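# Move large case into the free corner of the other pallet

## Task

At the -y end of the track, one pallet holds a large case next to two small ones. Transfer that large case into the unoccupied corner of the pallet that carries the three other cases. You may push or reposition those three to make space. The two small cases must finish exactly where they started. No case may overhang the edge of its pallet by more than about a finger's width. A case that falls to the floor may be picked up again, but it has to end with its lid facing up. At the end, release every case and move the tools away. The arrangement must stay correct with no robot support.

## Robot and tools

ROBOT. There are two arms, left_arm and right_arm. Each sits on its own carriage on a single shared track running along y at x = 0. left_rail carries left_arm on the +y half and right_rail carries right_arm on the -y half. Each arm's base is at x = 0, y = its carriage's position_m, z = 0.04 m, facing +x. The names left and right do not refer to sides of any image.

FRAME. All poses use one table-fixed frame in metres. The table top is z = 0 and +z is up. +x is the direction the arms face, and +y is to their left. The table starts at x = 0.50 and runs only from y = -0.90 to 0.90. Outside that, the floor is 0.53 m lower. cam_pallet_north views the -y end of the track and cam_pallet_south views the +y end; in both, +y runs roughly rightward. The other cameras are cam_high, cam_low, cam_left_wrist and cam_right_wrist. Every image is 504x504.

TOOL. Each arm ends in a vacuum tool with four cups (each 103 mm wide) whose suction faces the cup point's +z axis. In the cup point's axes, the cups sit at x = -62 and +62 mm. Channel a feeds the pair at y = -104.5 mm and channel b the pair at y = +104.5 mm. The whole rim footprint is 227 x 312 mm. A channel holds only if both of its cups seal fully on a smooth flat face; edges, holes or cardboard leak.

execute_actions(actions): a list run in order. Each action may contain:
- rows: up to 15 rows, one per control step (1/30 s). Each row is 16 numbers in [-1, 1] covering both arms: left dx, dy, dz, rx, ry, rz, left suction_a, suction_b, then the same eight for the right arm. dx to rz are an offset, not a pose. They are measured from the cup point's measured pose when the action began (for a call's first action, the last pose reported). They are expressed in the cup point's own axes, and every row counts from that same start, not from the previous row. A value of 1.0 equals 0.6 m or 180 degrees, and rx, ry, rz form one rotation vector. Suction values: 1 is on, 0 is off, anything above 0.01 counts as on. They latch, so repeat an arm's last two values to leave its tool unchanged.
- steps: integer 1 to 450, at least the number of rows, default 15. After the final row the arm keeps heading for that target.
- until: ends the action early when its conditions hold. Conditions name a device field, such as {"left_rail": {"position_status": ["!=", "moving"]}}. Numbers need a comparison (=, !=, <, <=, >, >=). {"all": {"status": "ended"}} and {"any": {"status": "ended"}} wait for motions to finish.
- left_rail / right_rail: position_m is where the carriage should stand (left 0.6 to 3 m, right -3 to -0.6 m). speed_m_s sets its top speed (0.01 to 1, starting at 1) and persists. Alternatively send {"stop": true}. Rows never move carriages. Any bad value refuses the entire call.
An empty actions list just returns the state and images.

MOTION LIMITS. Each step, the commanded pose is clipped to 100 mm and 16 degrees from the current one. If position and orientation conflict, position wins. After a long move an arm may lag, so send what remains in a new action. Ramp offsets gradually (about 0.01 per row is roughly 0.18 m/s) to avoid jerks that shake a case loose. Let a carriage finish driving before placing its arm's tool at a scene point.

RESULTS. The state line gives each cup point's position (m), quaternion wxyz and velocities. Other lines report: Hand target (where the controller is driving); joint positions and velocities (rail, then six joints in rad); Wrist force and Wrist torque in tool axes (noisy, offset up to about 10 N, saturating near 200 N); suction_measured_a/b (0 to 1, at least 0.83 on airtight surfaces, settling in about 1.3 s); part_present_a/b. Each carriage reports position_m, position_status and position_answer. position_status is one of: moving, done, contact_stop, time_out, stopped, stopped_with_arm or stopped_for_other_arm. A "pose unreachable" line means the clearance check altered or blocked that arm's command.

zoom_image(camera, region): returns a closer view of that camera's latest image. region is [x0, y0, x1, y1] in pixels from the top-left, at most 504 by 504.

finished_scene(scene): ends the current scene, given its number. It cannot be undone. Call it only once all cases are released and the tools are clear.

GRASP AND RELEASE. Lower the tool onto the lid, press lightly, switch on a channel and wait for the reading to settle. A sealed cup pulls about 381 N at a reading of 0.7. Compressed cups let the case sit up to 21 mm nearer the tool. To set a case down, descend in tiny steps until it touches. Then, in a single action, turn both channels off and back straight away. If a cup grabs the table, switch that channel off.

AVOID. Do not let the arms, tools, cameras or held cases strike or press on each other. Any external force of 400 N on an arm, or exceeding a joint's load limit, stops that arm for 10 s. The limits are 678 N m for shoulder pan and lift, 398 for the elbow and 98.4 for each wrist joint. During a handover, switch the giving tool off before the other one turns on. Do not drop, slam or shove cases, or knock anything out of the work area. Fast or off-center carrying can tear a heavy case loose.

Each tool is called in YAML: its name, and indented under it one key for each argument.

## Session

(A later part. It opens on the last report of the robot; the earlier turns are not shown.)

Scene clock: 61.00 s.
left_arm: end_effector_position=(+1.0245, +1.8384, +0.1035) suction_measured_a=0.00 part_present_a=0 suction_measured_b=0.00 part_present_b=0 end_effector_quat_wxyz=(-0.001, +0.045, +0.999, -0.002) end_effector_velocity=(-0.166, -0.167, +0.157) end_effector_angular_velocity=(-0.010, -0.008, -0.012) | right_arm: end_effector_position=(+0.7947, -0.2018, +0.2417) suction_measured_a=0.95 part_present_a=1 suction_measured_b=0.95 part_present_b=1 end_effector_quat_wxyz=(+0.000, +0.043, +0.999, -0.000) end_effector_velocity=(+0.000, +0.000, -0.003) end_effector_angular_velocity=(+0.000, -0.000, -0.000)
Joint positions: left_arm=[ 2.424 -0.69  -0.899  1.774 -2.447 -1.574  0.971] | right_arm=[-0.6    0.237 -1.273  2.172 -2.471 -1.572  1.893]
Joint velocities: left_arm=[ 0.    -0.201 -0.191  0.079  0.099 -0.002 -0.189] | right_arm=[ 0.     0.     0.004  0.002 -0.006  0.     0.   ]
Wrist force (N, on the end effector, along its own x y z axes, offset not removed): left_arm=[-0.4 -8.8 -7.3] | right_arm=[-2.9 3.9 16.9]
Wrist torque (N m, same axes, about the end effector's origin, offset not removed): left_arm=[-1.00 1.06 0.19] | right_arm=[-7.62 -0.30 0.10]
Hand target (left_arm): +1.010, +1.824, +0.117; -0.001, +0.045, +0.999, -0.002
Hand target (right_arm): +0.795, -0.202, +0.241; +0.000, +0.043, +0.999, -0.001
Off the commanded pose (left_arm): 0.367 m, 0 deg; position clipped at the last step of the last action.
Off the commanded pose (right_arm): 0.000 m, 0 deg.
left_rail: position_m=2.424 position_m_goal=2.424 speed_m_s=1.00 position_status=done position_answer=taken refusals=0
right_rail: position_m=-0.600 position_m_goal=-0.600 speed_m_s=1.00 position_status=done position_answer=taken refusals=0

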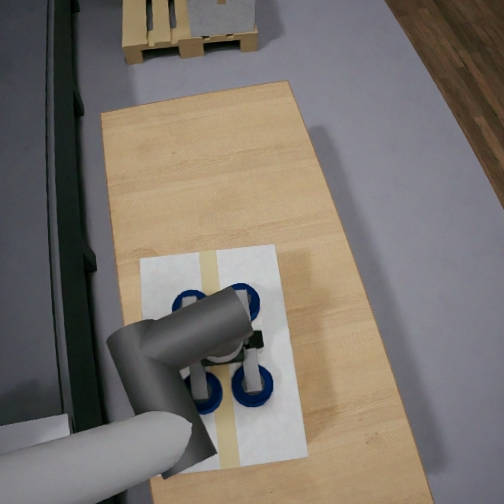

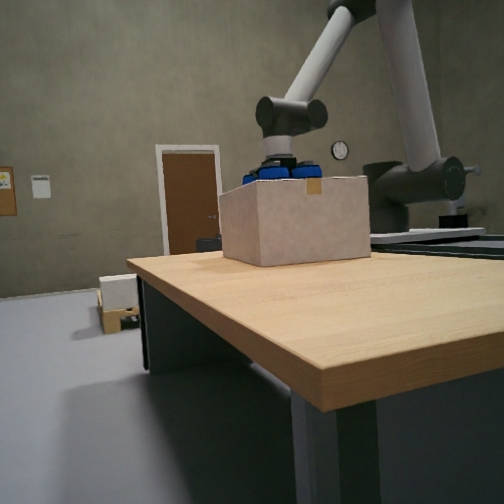

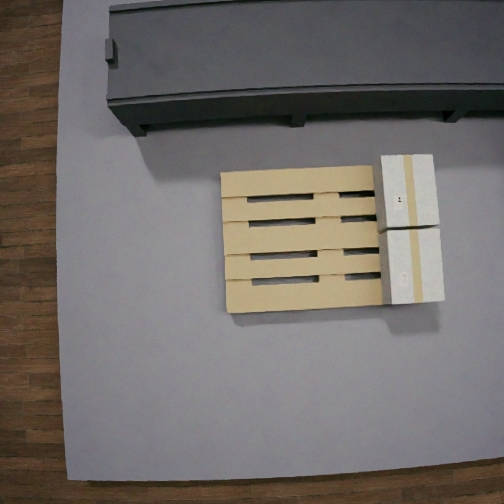

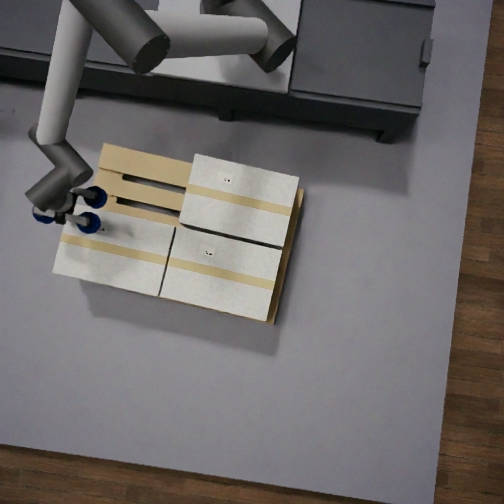

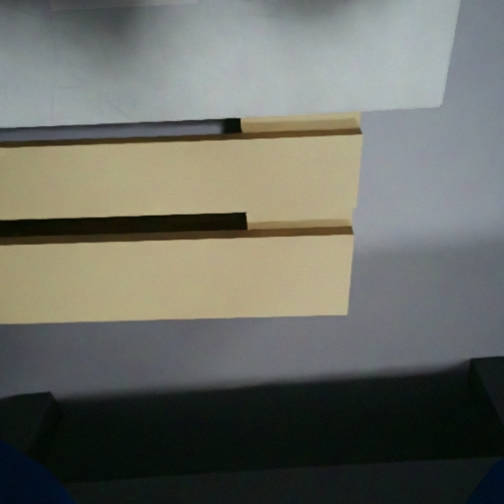

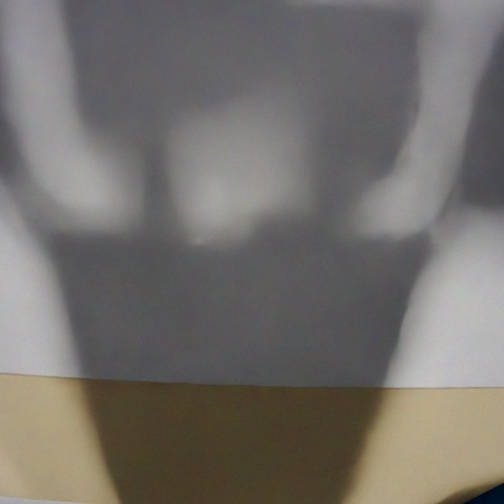

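execute_actions:
  actions:
    - {"rows": [[0.060,-0.070,-0.062,0,0,0,0,0,0,0,0.002,0,0,0,1,1],[0.090,-0.106,-0.094,0,0,0,0,0,0,0,0.0027,0,0,0,1,1],[0.326,-0.387,-0.344,0,0,0,0,0,0,0,0.003,0,0,0,1,1]], "steps": 3}

zoom_image:
  camera: "cam_pallet_south"
  region: [30, 130, 230, 330]

Scene clock: 62.10 s.
left_arm: end_effector_position=(+1.0003, +1.8158, +0.1251) suction_measured_a=0.00 part_present_a=0 suction_measured_b=0.00 part_present_b=0 end_effector_quat_wxyz=(-0.001, +0.045, +0.999, -0.001) end_effector_velocity=(-0.253, -0.257, +0.245) end_effector_angular_velocity=(+0.001, +0.003, -0.001) | right_arm: end_effector_position=(+0.7948, -0.2019, +0.2410) suction_measured_a=0.95 part_present_a=1 suction_measured_b=0.95 part_present_b=1 end_effector_quat_wxyz=(+0.001, +0.043, +0.999, -0.001) end_effector_velocity=(+0.000, +0.000, -0.008) end_effector_angular_velocity=(+0.000, -0.001, -0.000)
Joint positions: left_arm=[ 2.424 -0.718 -0.926  1.785 -2.43  -1.574  0.943] | right_arm=[-0.6    0.237 -1.272  2.172 -2.472 -1.572  1.893]
Joint velocities: left_arm=[ 0.    -0.312 -0.286  0.08   0.207 -0.001 -0.311] | right_arm=[ 0.    -0.     0.009  0.004 -0.014  0.     0.   ]
Wrist force (N, on the end effector, along its own x y z axes, offset not removed): left_arm=[-13.3 11.0 11.5] | right_arm=[-4.9 1.2 19.0]
Wrist torque (N m, same axes, about the end effector's origin, offset not removed): left_arm=[1.05 2.30 0.11] | right_arm=[-8.26 -0.66 -0.05]
Hand target (left_arm): +0.951, +1.767, +0.171; -0.000, +0.046, +0.999, -0.002
Hand target (right_arm): +0.795, -0.202, +0.240; +0.000, +0.043, +0.999, -0.000
Off the commanded pose (left_arm): 0.328 m, 0 deg; position clipped at the last step of the last action.
Off the commanded pose (right_arm): 0.001 m, 0 deg.
left_rail: position_m=2.424 position_m_goal=2.424 speed_m_s=1.00 position_status=done position_answer=taken refusals=0
right_rail: position_m=-0.600 position_m_goal=-0.600 speed_m_s=1.00 position_status=done position_answer=taken refusals=0

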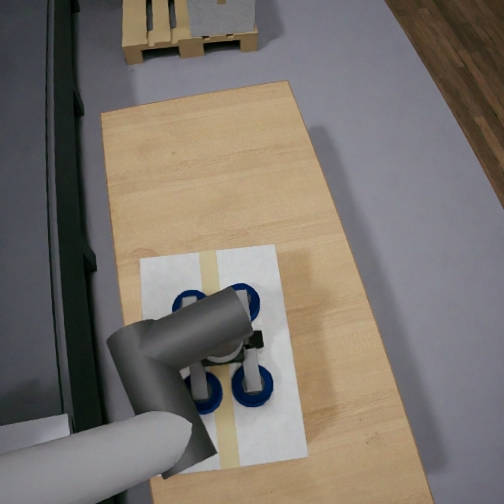

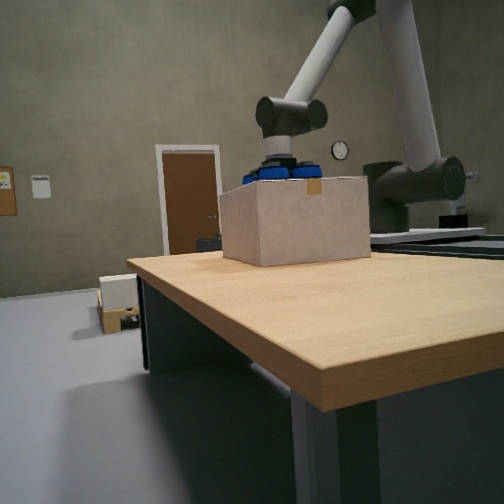

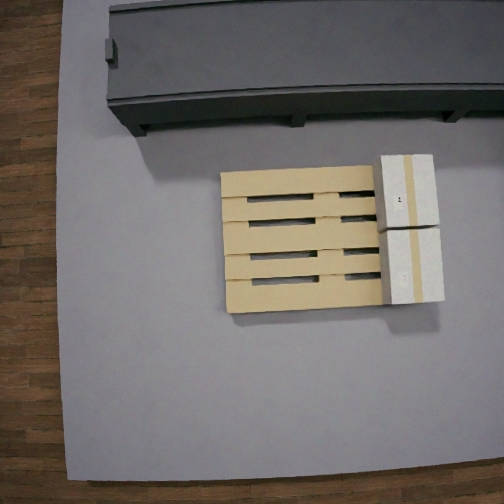

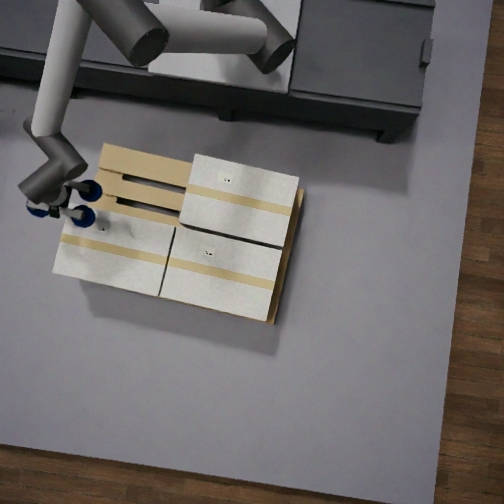

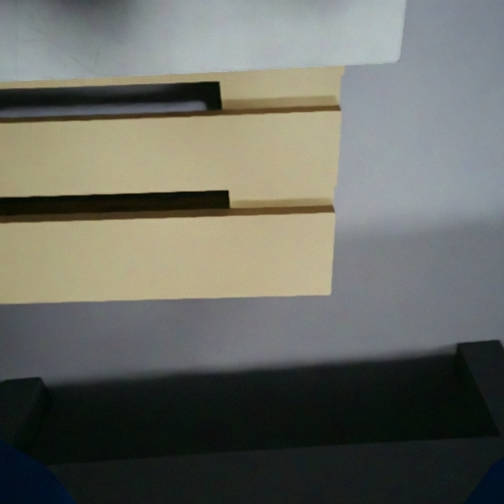

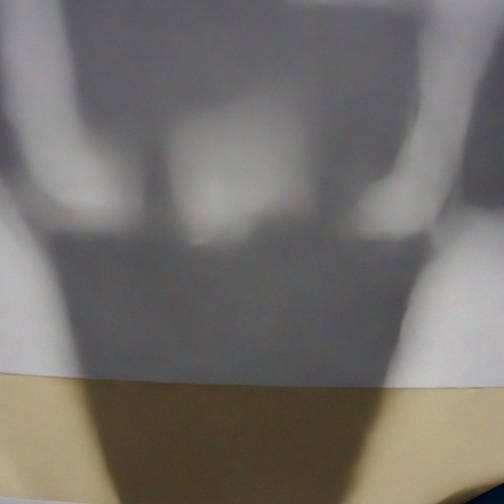

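Region (30, 130, 230, 330) of cam_pallet_south's 504x504 image, scaled by 2.520, with more detail than that image has.

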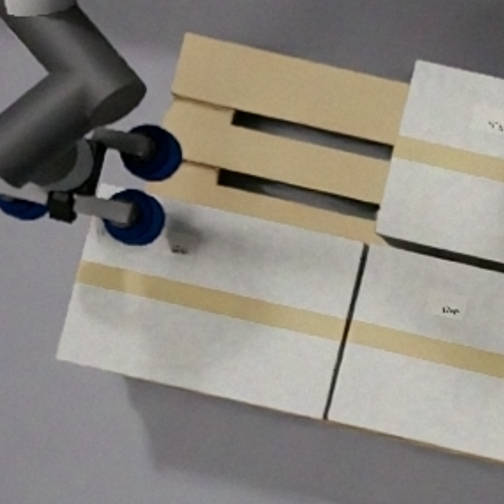

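execute_actions:
  actions: []

Scene clock: 63.00 s.
left_arm: end_effector_position=(+0.9515, +1.7674, +0.1714) suction_measured_a=0.00 part_present_a=0 suction_measured_b=0.00 part_present_b=0 end_effector_quat_wxyz=(-0.000, +0.046, +0.999, -0.002) end_effector_velocity=(-0.000, -0.000, +0.000) end_effector_angular_velocity=(-0.000, -0.000, -0.000) | right_arm: end_effector_position=(+0.7948, -0.2018, +0.2400) suction_measured_a=0.95 part_present_a=1 suction_measured_b=0.95 part_present_b=1 end_effector_quat_wxyz=(+0.001, +0.043, +0.999, -0.000) end_effector_velocity=(-0.000, -0.000, -0.000) end_effector_angular_velocity=(-0.000, +0.000, +0.000)
Joint positions: left_arm=[ 2.424 -0.778 -0.979  1.798 -2.392 -1.575  0.885] | right_arm=[-0.6    0.237 -1.271  2.173 -2.474 -1.572  1.893]
Joint velocities: left_arm=[ 0. -0. -0.  0.  0. -0. -0.] | right_arm=[ 0.  0.  0.  0. -0.  0. -0.]
Wrist force (N, on the end effector, along its own x y z axes, offset not removed): left_arm=[-7.1 -2.1 0.6] | right_arm=[22.2 3.9 -87.4]
Wrist torque (N m, same axes, about the end effector's origin, offset not removed): left_arm=[-0.29 1.64 0.17] | right_arm=[-7.81 -11.13 0.59]
Hand target (left_arm): +0.951, +1.767, +0.171; -0.000, +0.046, +0.999, -0.002
Hand target (right_arm): +0.795, -0.202, +0.240; +0.000, +0.043, +0.999, -0.000
Off the commanded pose (left_arm): 0.245 m, 0 deg; position clipped at the last step of the last action.
Off the commanded pose (right_arm): 0.000 m, 0 deg.
left_rail: position_m=2.424 position_m_goal=2.424 speed_m_s=1.00 position_status=done position_answer=taken refusals=0
right_rail: position_m=-0.600 position_m_goal=-0.600 speed_m_s=1.00 position_status=done position_answer=taken refusals=0

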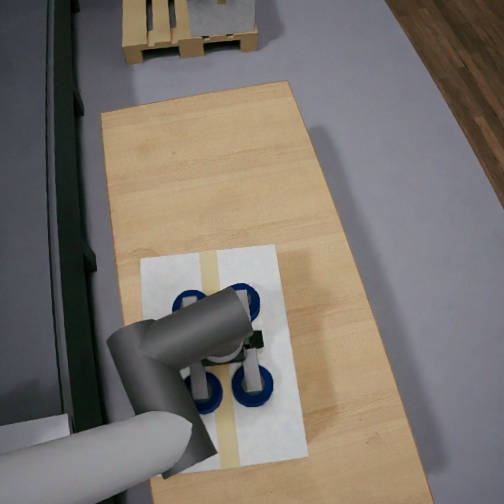

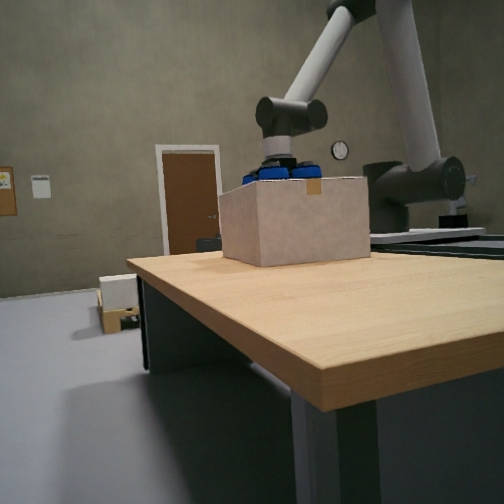

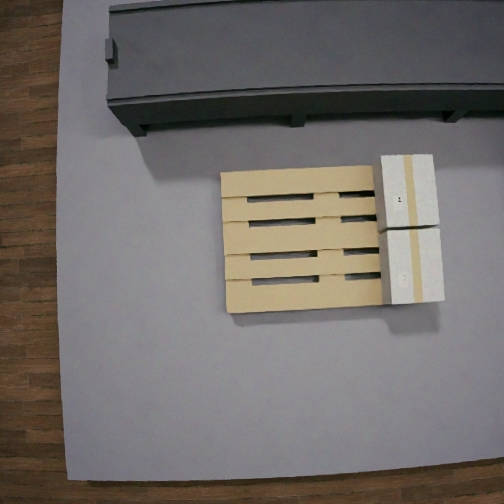

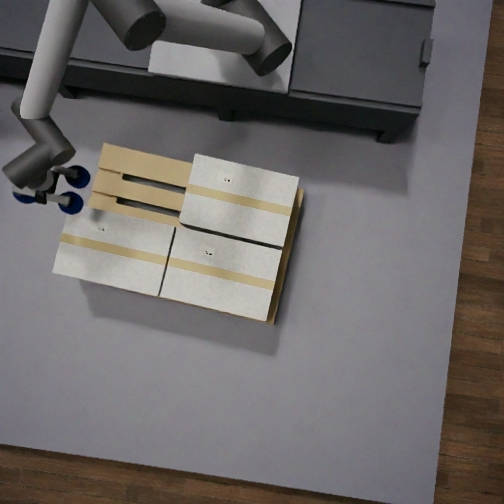

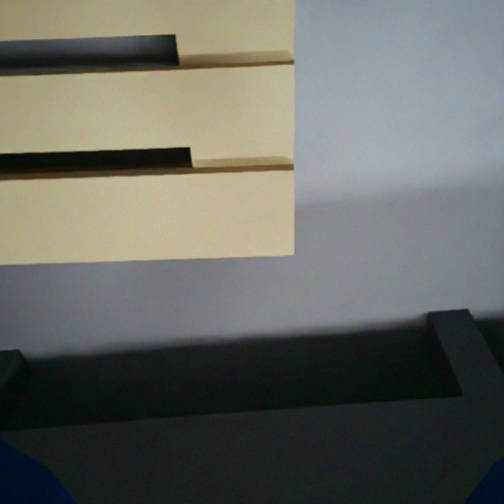

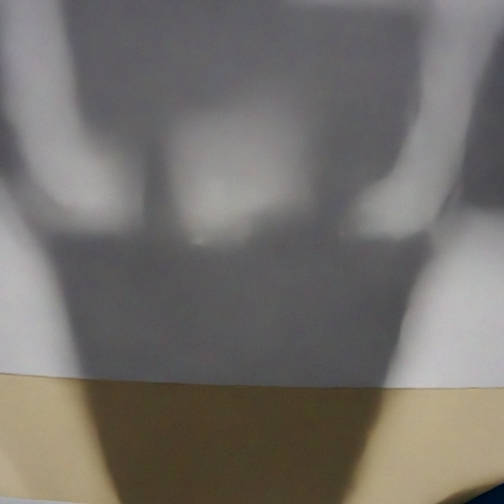

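execute_actions:
  actions:
    - {"rows": [[0.032,-0.039,-0.035,0,0,0,0,0,0,0,-0.037,0,0,0,1,1],[0.068,-0.083,-0.074,0,0,-0.001,0,0,0,0,-0.037,0,0,0,1,1],[0.213,-0.260,-0.231,0,0,-0.002,0,0,0,0,-0.040,0,0,0,0,0]], "steps": 3}

Scene clock: 63.80 s.
left_arm: end_effector_position=(+0.9431, +1.7592, +0.1795) suction_measured_a=0.00 part_present_a=0 suction_measured_b=0.00 part_present_b=0 end_effector_quat_wxyz=(-0.001, +0.046, +0.999, -0.002) end_effector_velocity=(-0.246, -0.255, +0.251) end_effector_angular_velocity=(-0.006, -0.002, +0.011) | right_arm: end_effector_position=(+0.7940, -0.2020, +0.2459) suction_measured_a=0.75 part_present_a=1 suction_measured_b=0.75 part_present_b=1 end_effector_quat_wxyz=(-0.000, +0.043, +0.999, -0.001) end_effector_velocity=(-0.018, -0.004, +0.136) end_effector_angular_velocity=(-0.008, +0.035, -0.002)
Joint positions: left_arm=[ 2.424 -0.788 -0.988  1.799 -2.384 -1.575  0.874] | right_arm=[-0.6    0.237 -1.278  2.17  -2.462 -1.572  1.893]
Joint velocities: left_arm=[ 0.    -0.312 -0.263  0.013  0.243 -0.002 -0.323] | right_arm=[ 0.     0.    -0.163 -0.059  0.258  0.     0.002]
Wrist force (N, on the end effector, along its own x y z axes, offset not removed): left_arm=[-12.8 11.2 8.9] | right_arm=[26.4 -14.9 58.7]
Wrist torque (N m, same axes, about the end effector's origin, offset not removed): left_arm=[1.08 2.20 0.06] | right_arm=[-7.47 3.34 1.99]
Hand target (left_arm): +0.894, +1.710, +0.227; -0.000, +0.044, +0.999, -0.004
Hand target (right_arm): +0.795, -0.202, +0.264; +0.001, +0.043, +0.999, -0.000
Off the commanded pose (left_arm): 0.230 m, 0 deg; position clipped at the last step of the last action.
Off the commanded pose (right_arm): 0.018 m, 0 deg.
left_rail: position_m=2.424 position_m_goal=2.424 speed_m_s=1.00 position_status=done position_answer=taken refusals=0
right_rail: position_m=-0.600 position_m_goal=-0.600 speed_m_s=1.00 position_status=done position_answer=taken refusals=0

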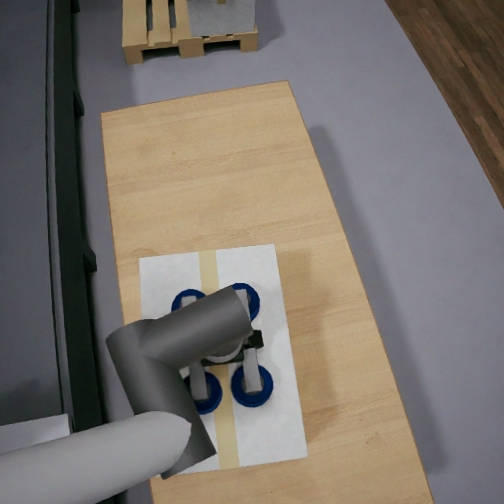

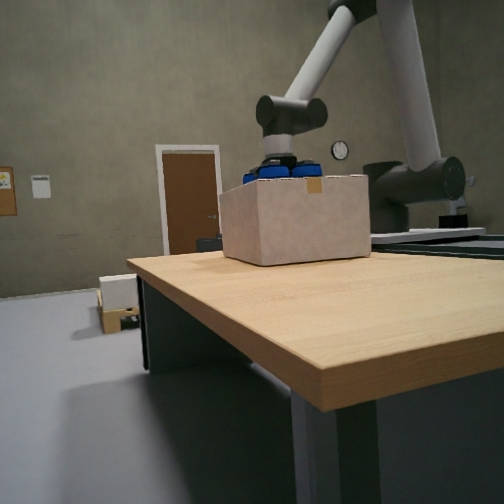

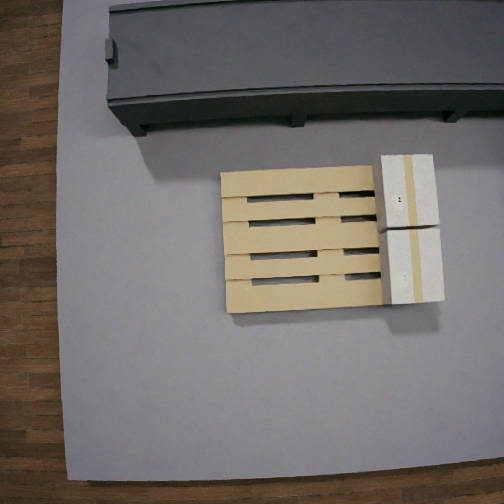

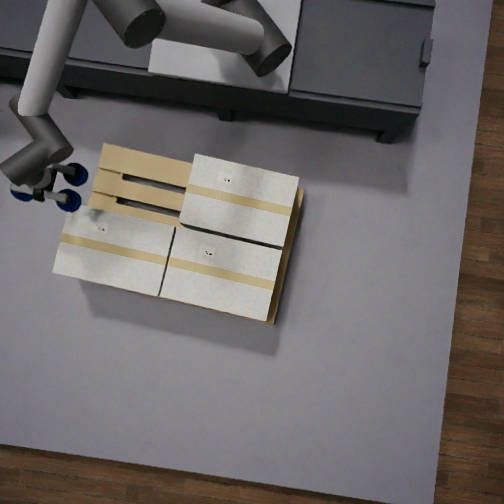

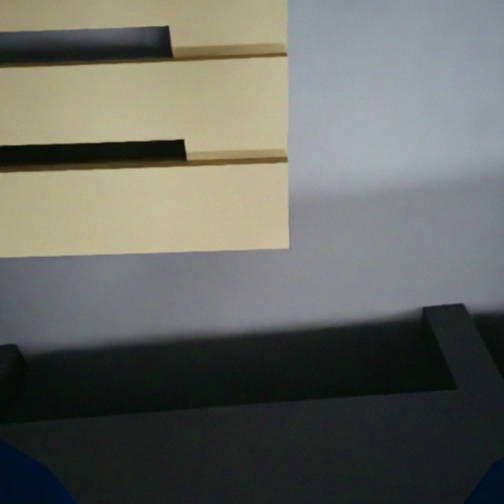

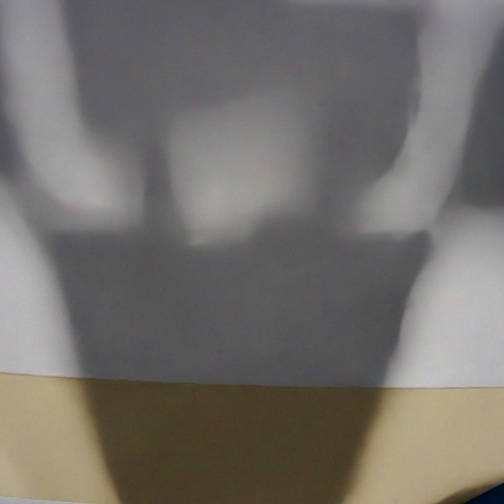

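execute_actions:
  actions: []

Scene clock: 64.43 s.
left_arm: end_effector_position=(+0.8939, +1.7104, +0.2268) suction_measured_a=0.00 part_present_a=0 suction_measured_b=0.00 part_present_b=0 end_effector_quat_wxyz=(-0.000, +0.044, +0.999, -0.004) end_effector_velocity=(-0.000, -0.000, +0.000) end_effector_angular_velocity=(+0.000, +0.000, +0.000) | right_arm: end_effector_position=(+0.7947, -0.2018, +0.2636) suction_measured_a=0.00 part_present_a=0 suction_measured_b=0.00 part_present_b=0 end_effector_quat_wxyz=(+0.001, +0.043, +0.999, -0.000) end_effector_velocity=(+0.000, +0.000, +0.001) end_effector_angular_velocity=(+0.000, -0.001, -0.000)
Joint positions: left_arm=[ 2.424 -0.849 -1.036  1.8   -2.339 -1.576  0.809] | right_arm=[-0.6    0.237 -1.297  2.161 -2.437 -1.572  1.893]
Joint velocities: left_arm=[ 0.    -0.001 -0.     0.     0.    -0.    -0.001] | right_arm=[ 0.     0.    -0.001 -0.001  0.    -0.     0.   ]
Wrist force (N, on the end effector, along its own x y z axes, offset not removed): left_arm=[-4.2 0.5 -0.6] | right_arm=[-3.6 -3.1 3.8]
Wrist torque (N m, same axes, about the end effector's origin, offset not removed): left_arm=[0.09 1.36 0.08] | right_arm=[-0.94 0.46 -0.04]
Hand target (left_arm): +0.894, +1.710, +0.227; -0.000, +0.044, +0.999, -0.004
Hand target (right_arm): +0.795, -0.202, +0.264; +0.001, +0.043, +0.999, -0.000
Off the commanded pose (left_arm): 0.146 m, 0 deg; position clipped at the last step of the last action.
Off the commanded pose (right_arm): 0.000 m, 0 deg.
left_rail: position_m=2.424 position_m_goal=2.424 speed_m_s=1.00 position_status=done position_answer=taken refusals=0
right_rail: position_m=-0.600 position_m_goal=-0.600 speed_m_s=1.00 position_status=done position_answer=taken refusals=0

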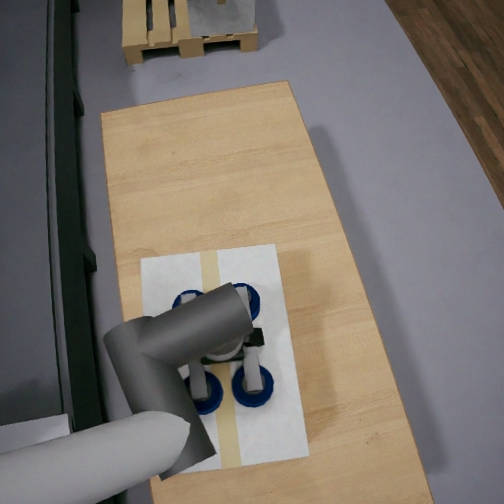

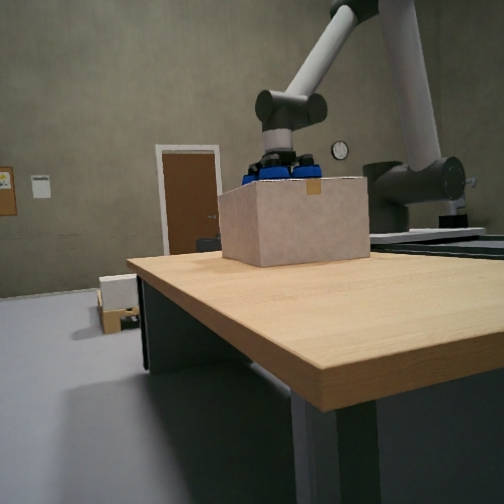

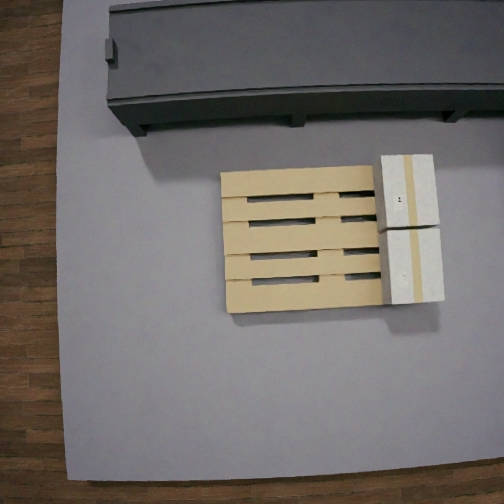

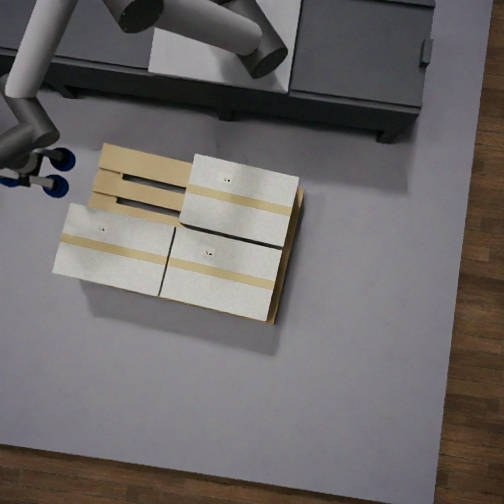

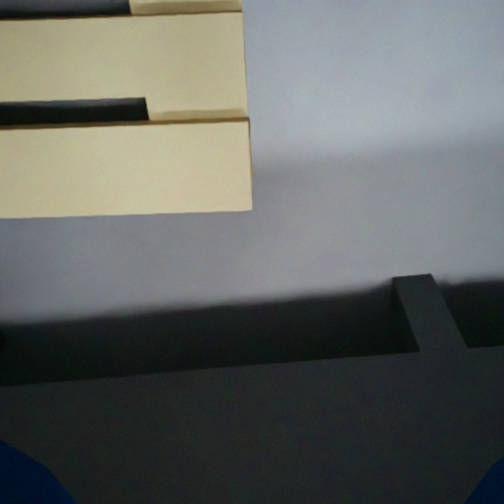

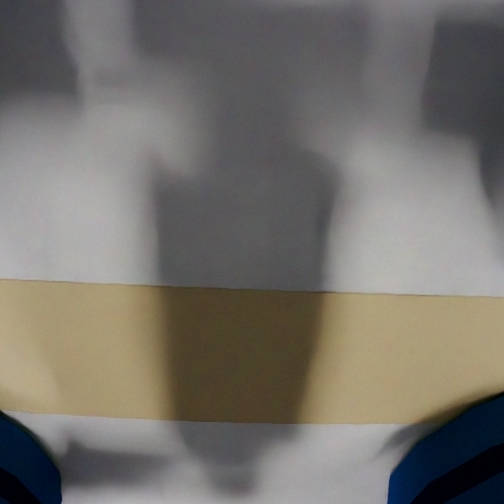

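execute_actions:
  actions:
    - {"rows": [[0.025,-0.031,-0.029,-0.001,0,0,0,0,0,0,-0.030,0,0,0,0,0],[0.060,-0.074,-0.070,-0.002,0,-0.0005,0,0,0,0,-0.075,0,0,0,0,0],[0.1266,-0.1557,-0.147,-0.0025,0,-0.0008,0,0,0,0,-0.119,0,0,0,0,0]], "steps": 3}

Scene clock: 66.50 s.
left_arm: end_effector_position=(+0.8869, +1.7031, +0.2346) suction_measured_a=0.00 part_present_a=0 suction_measured_b=0.00 part_present_b=0 end_effector_quat_wxyz=(-0.000, +0.044, +0.999, -0.003) end_effector_velocity=(-0.212, -0.231, +0.245) end_effector_angular_velocity=(+0.019, -0.016, +0.006) | right_arm: end_effector_position=(+0.7951, -0.2017, +0.2719) suction_measured_a=0.00 part_present_a=0 suction_measured_b=0.00 part_present_b=0 end_effector_quat_wxyz=(+0.001, +0.043, +0.999, -0.000) end_effector_velocity=(+0.014, +0.004, +0.259) end_effector_angular_velocity=(+0.009, -0.035, +0.000)
Joint positions: left_arm=[ 2.424 -0.858 -1.044  1.798 -2.329 -1.575  0.8  ] | right_arm=[-0.6    0.237 -1.305  2.157 -2.425 -1.572  1.893]
Joint velocities: left_arm=[ 0.    -0.284 -0.218 -0.067  0.287  0.026 -0.29 ] | right_arm=[ 0.     0.    -0.261 -0.143  0.368 -0.    -0.   ]
Wrist force (N, on the end effector, along its own x y z axes, offset not removed): left_arm=[-13.3 10.4 6.6] | right_arm=[-0.1 11.3 13.0]
Wrist torque (N m, same axes, about the end effector's origin, offset not removed): left_arm=[0.97 2.26 0.19] | right_arm=[0.96 0.22 0.00]
Hand target (left_arm): +0.837, +1.655, +0.286; +0.001, +0.044, +0.999, -0.001
Hand target (right_arm): +0.794, -0.202, +0.333; +0.003, +0.043, +0.999, +0.000
Off the commanded pose (left_arm): 0.136 m, 0 deg; position clipped at the last step of the last action.
Off the commanded pose (right_arm): 0.063 m, 0 deg.
left_rail: position_m=2.424 position_m_goal=2.424 speed_m_s=1.00 position_status=done position_answer=taken refusals=0
right_rail: position_m=-0.600 position_m_goal=-0.600 speed_m_s=1.00 position_status=done position_answer=taken refusals=0

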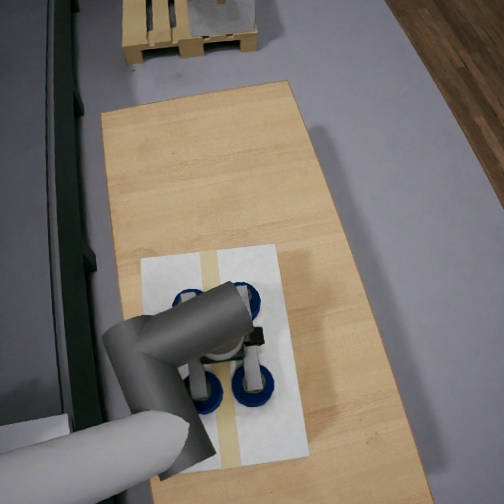

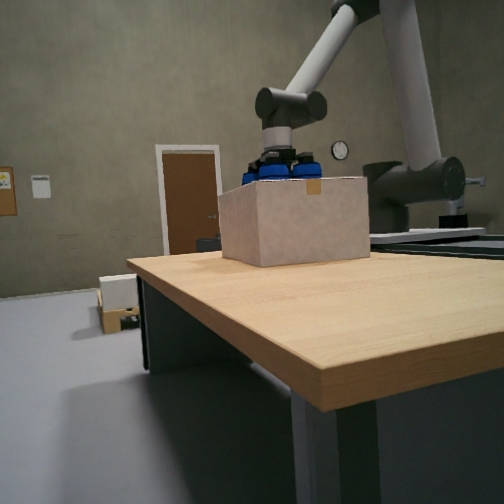

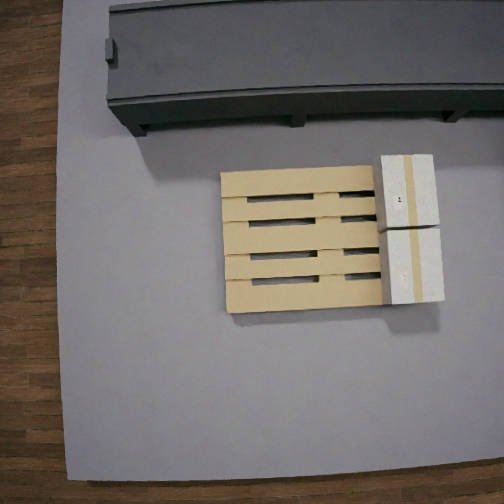

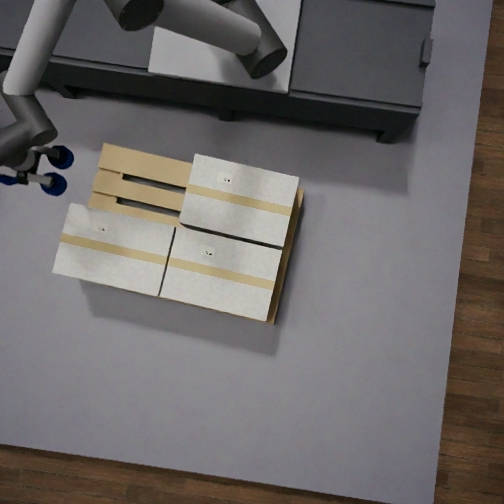

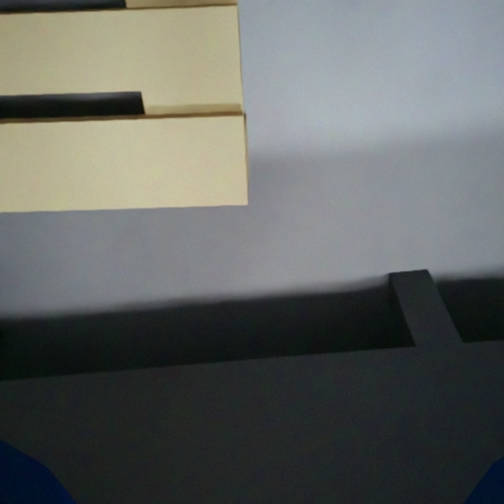

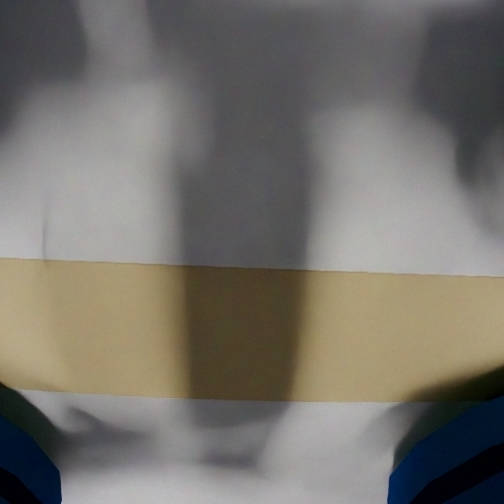

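execute_actions:
  actions: []

Scene clock: 67.73 s.
left_arm: end_effector_position=(+0.8375, +1.6547, +0.2856) suction_measured_a=0.00 part_present_a=0 suction_measured_b=0.00 part_present_b=0 end_effector_quat_wxyz=(+0.001, +0.044, +0.999, -0.001) end_effector_velocity=(-0.000, -0.000, +0.000) end_effector_angular_velocity=(-0.000, -0.000, -0.000) | right_arm: end_effector_position=(+0.7936, -0.2016, +0.3328) suction_measured_a=0.00 part_present_a=0 suction_measured_b=0.00 part_present_b=0 end_effector_quat_wxyz=(+0.003, +0.043, +0.999, +0.000) end_effector_velocity=(-0.000, +0.000, +0.000) end_effector_angular_velocity=(+0.000, -0.000, +0.000)
Joint positions: left_arm=[ 2.424 -0.921 -1.089  1.784 -2.269 -1.571  0.738] | right_arm=[-0.6    0.237 -1.367  2.124 -2.334 -1.572  1.894]
Joint velocities: left_arm=[ 0. -0. -0.  0.  0.  0. -0.] | right_arm=[ 0.  0. -0. -0.  0.  0.  0.]
Wrist force (N, on the end effector, along its own x y z axes, offset not removed): left_arm=[-5.9 -4.4 -1.5] | right_arm=[1.3 -1.0 1.3]
Wrist torque (N m, same axes, about the end effector's origin, offset not removed): left_arm=[-0.66 1.56 0.05] | right_arm=[-0.46 0.02 0.27]
Hand target (left_arm): +0.837, +1.655, +0.286; +0.001, +0.044, +0.999, -0.001
Hand target (right_arm): +0.794, -0.202, +0.333; +0.003, +0.043, +0.999, +0.000
Off the commanded pose (left_arm): 0.051 m, 0 deg; position clipped at the last step of the last action.
Off the commanded pose (right_arm): 0.002 m, 0 deg.
left_rail: position_m=2.424 position_m_goal=2.424 speed_m_s=1.00 position_status=done position_answer=taken refusals=0
right_rail: position_m=-0.600 position_m_goal=-0.600 speed_m_s=1.00 position_status=done position_answer=taken refusals=0

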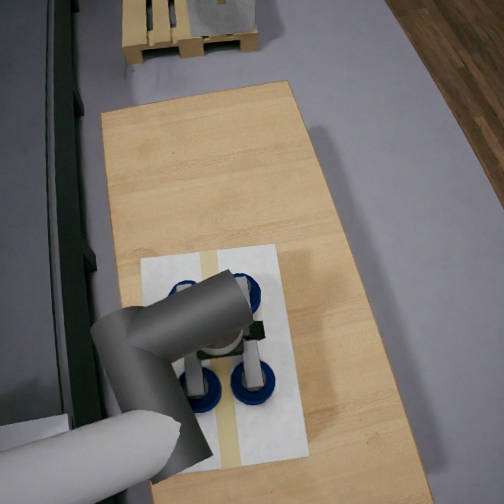

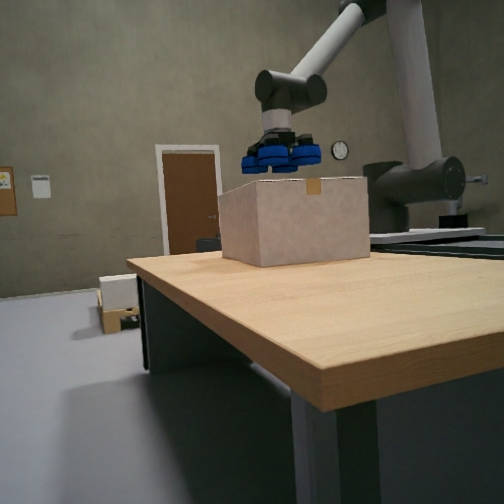

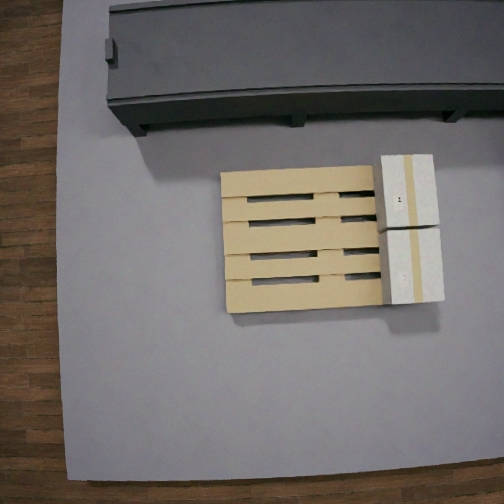

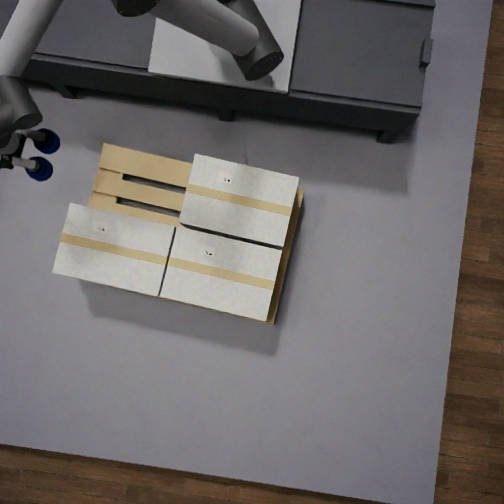

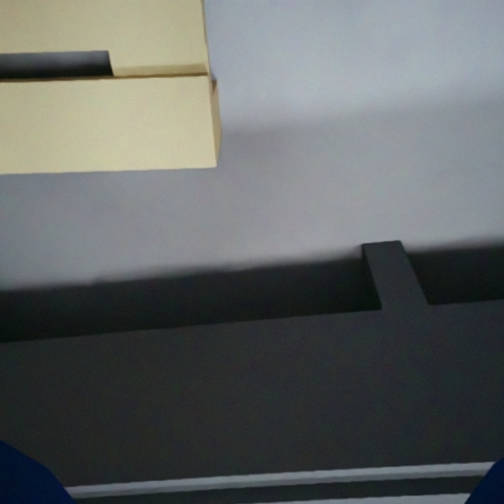

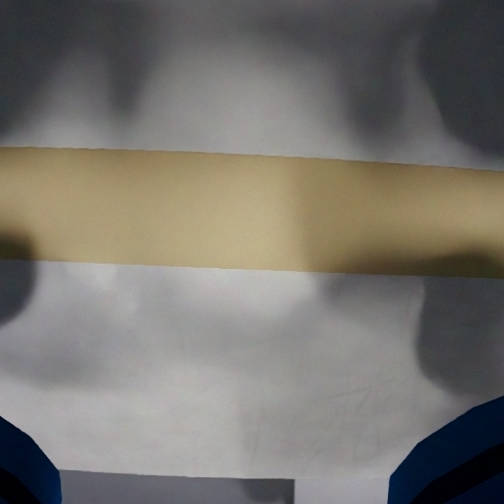

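execute_actions:
  actions:
    - {"rows":[[0.0135,-0.0177,-0.0225,0,0,0,0,0,0,0,0,0,0,0,0,0],[0.0338,-0.0443,-0.056,0,0,0,0,0,0,0,0,0,0,0,0,0],[0.0451,-0.0591,-0.075,0,0,0,0,0,0,0,0,0,0,0,0,0]],"steps":3,"left_rail":{"position_m":0.6},"right_rail":{"position_m":-1.9}}

Scene clock: 70.13 s.
left_arm: end_effector_position=(+0.8333, +1.6471, +0.2920) suction_measured_a=0.00 part_present_a=0 suction_measured_b=0.00 part_present_b=0 end_effector_quat_wxyz=(+0.001, +0.044, +0.999, -0.001) end_effector_velocity=(-0.128, -0.253, +0.204) end_effector_angular_velocity=(-0.014, -0.009, +0.002) | right_arm: end_effector_position=(+0.7936, -0.2046, +0.3328) suction_measured_a=0.00 part_present_a=0 suction_measured_b=0.00 part_present_b=0 end_effector_quat_wxyz=(+0.003, +0.043, +0.999, +0.000) end_effector_velocity=(-0.000, -0.103, +0.000) end_effector_angular_velocity=(+0.000, -0.000, +0.001)
Joint positions: left_arm=[ 2.421 -0.926 -1.094  1.781 -2.262 -1.571  0.732] | right_arm=[-0.603  0.237 -1.367  2.124 -2.334 -1.572  1.894]
Joint velocities: left_arm=[-0.105 -0.171 -0.151 -0.102  0.236 -0.    -0.173] | right_arm=[-0.104  0.001 -0.    -0.    -0.     0.     0.   ]
Wrist force (N, on the end effector, along its own x y z axes, offset not removed): left_arm=[-13.0 9.4 8.9] | right_arm=[0.6 10.4 -3.7]
Wrist torque (N m, same axes, about the end effector's origin, offset not removed): left_arm=[0.69 2.31 0.11] | right_arm=[0.86 0.20 -0.13]
Hand target (left_arm): +0.808, +1.610, +0.330; +0.001, +0.044, +0.999, -0.002
Hand target (right_arm): +0.794, -0.215, +0.333; +0.003, +0.043, +0.999, +0.000
Off the commanded pose (left_arm): 0.054 m, 0 deg.
Off the commanded pose (right_arm): 0.000 m, 0 deg.
left_rail: position_m=2.421 position_m_goal=0.600 speed_m_s=1.00 position_status=moving position_answer=taken refusals=0
right_rail: position_m=-0.603 position_m_goal=-1.900 speed_m_s=1.00 position_status=moving position_answer=taken refusals=0

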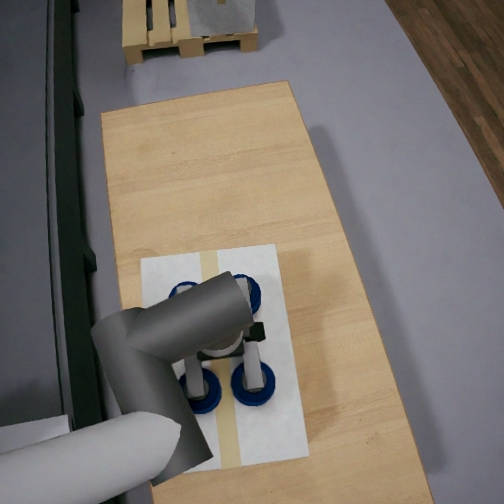

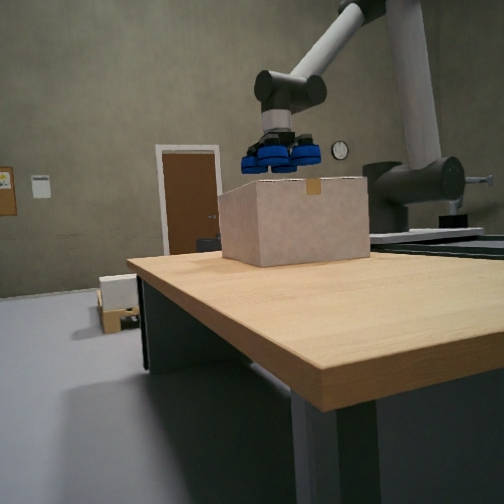

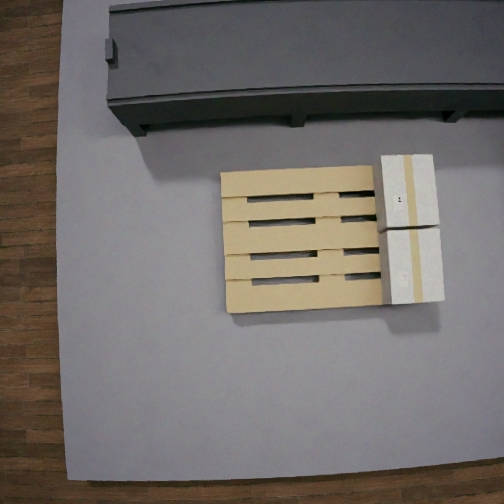

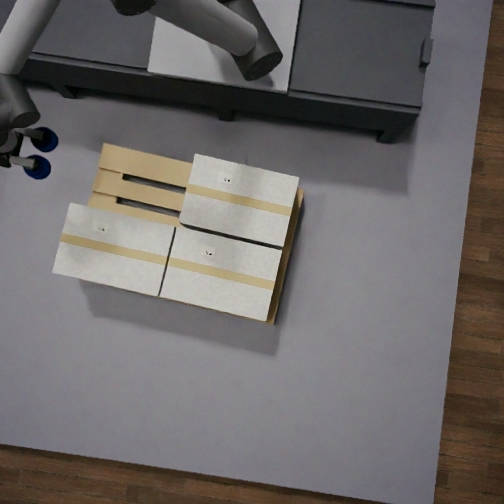

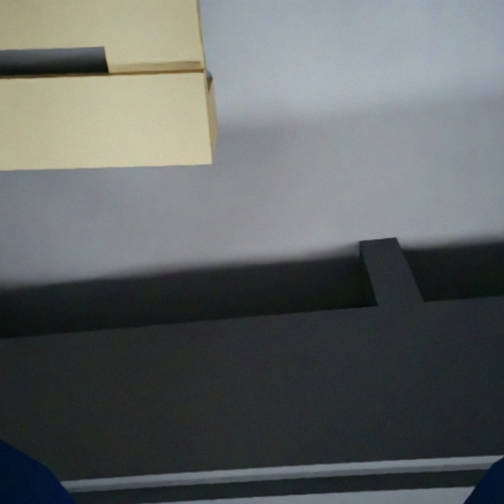

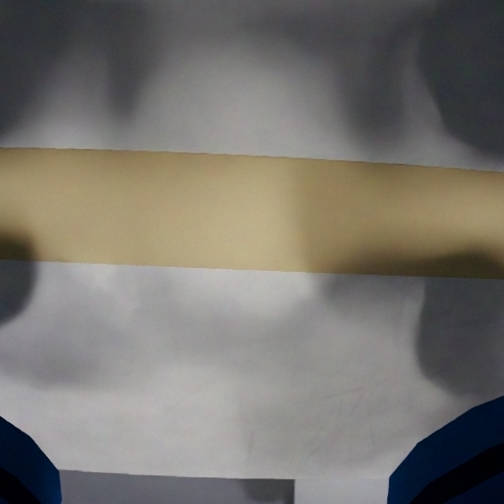

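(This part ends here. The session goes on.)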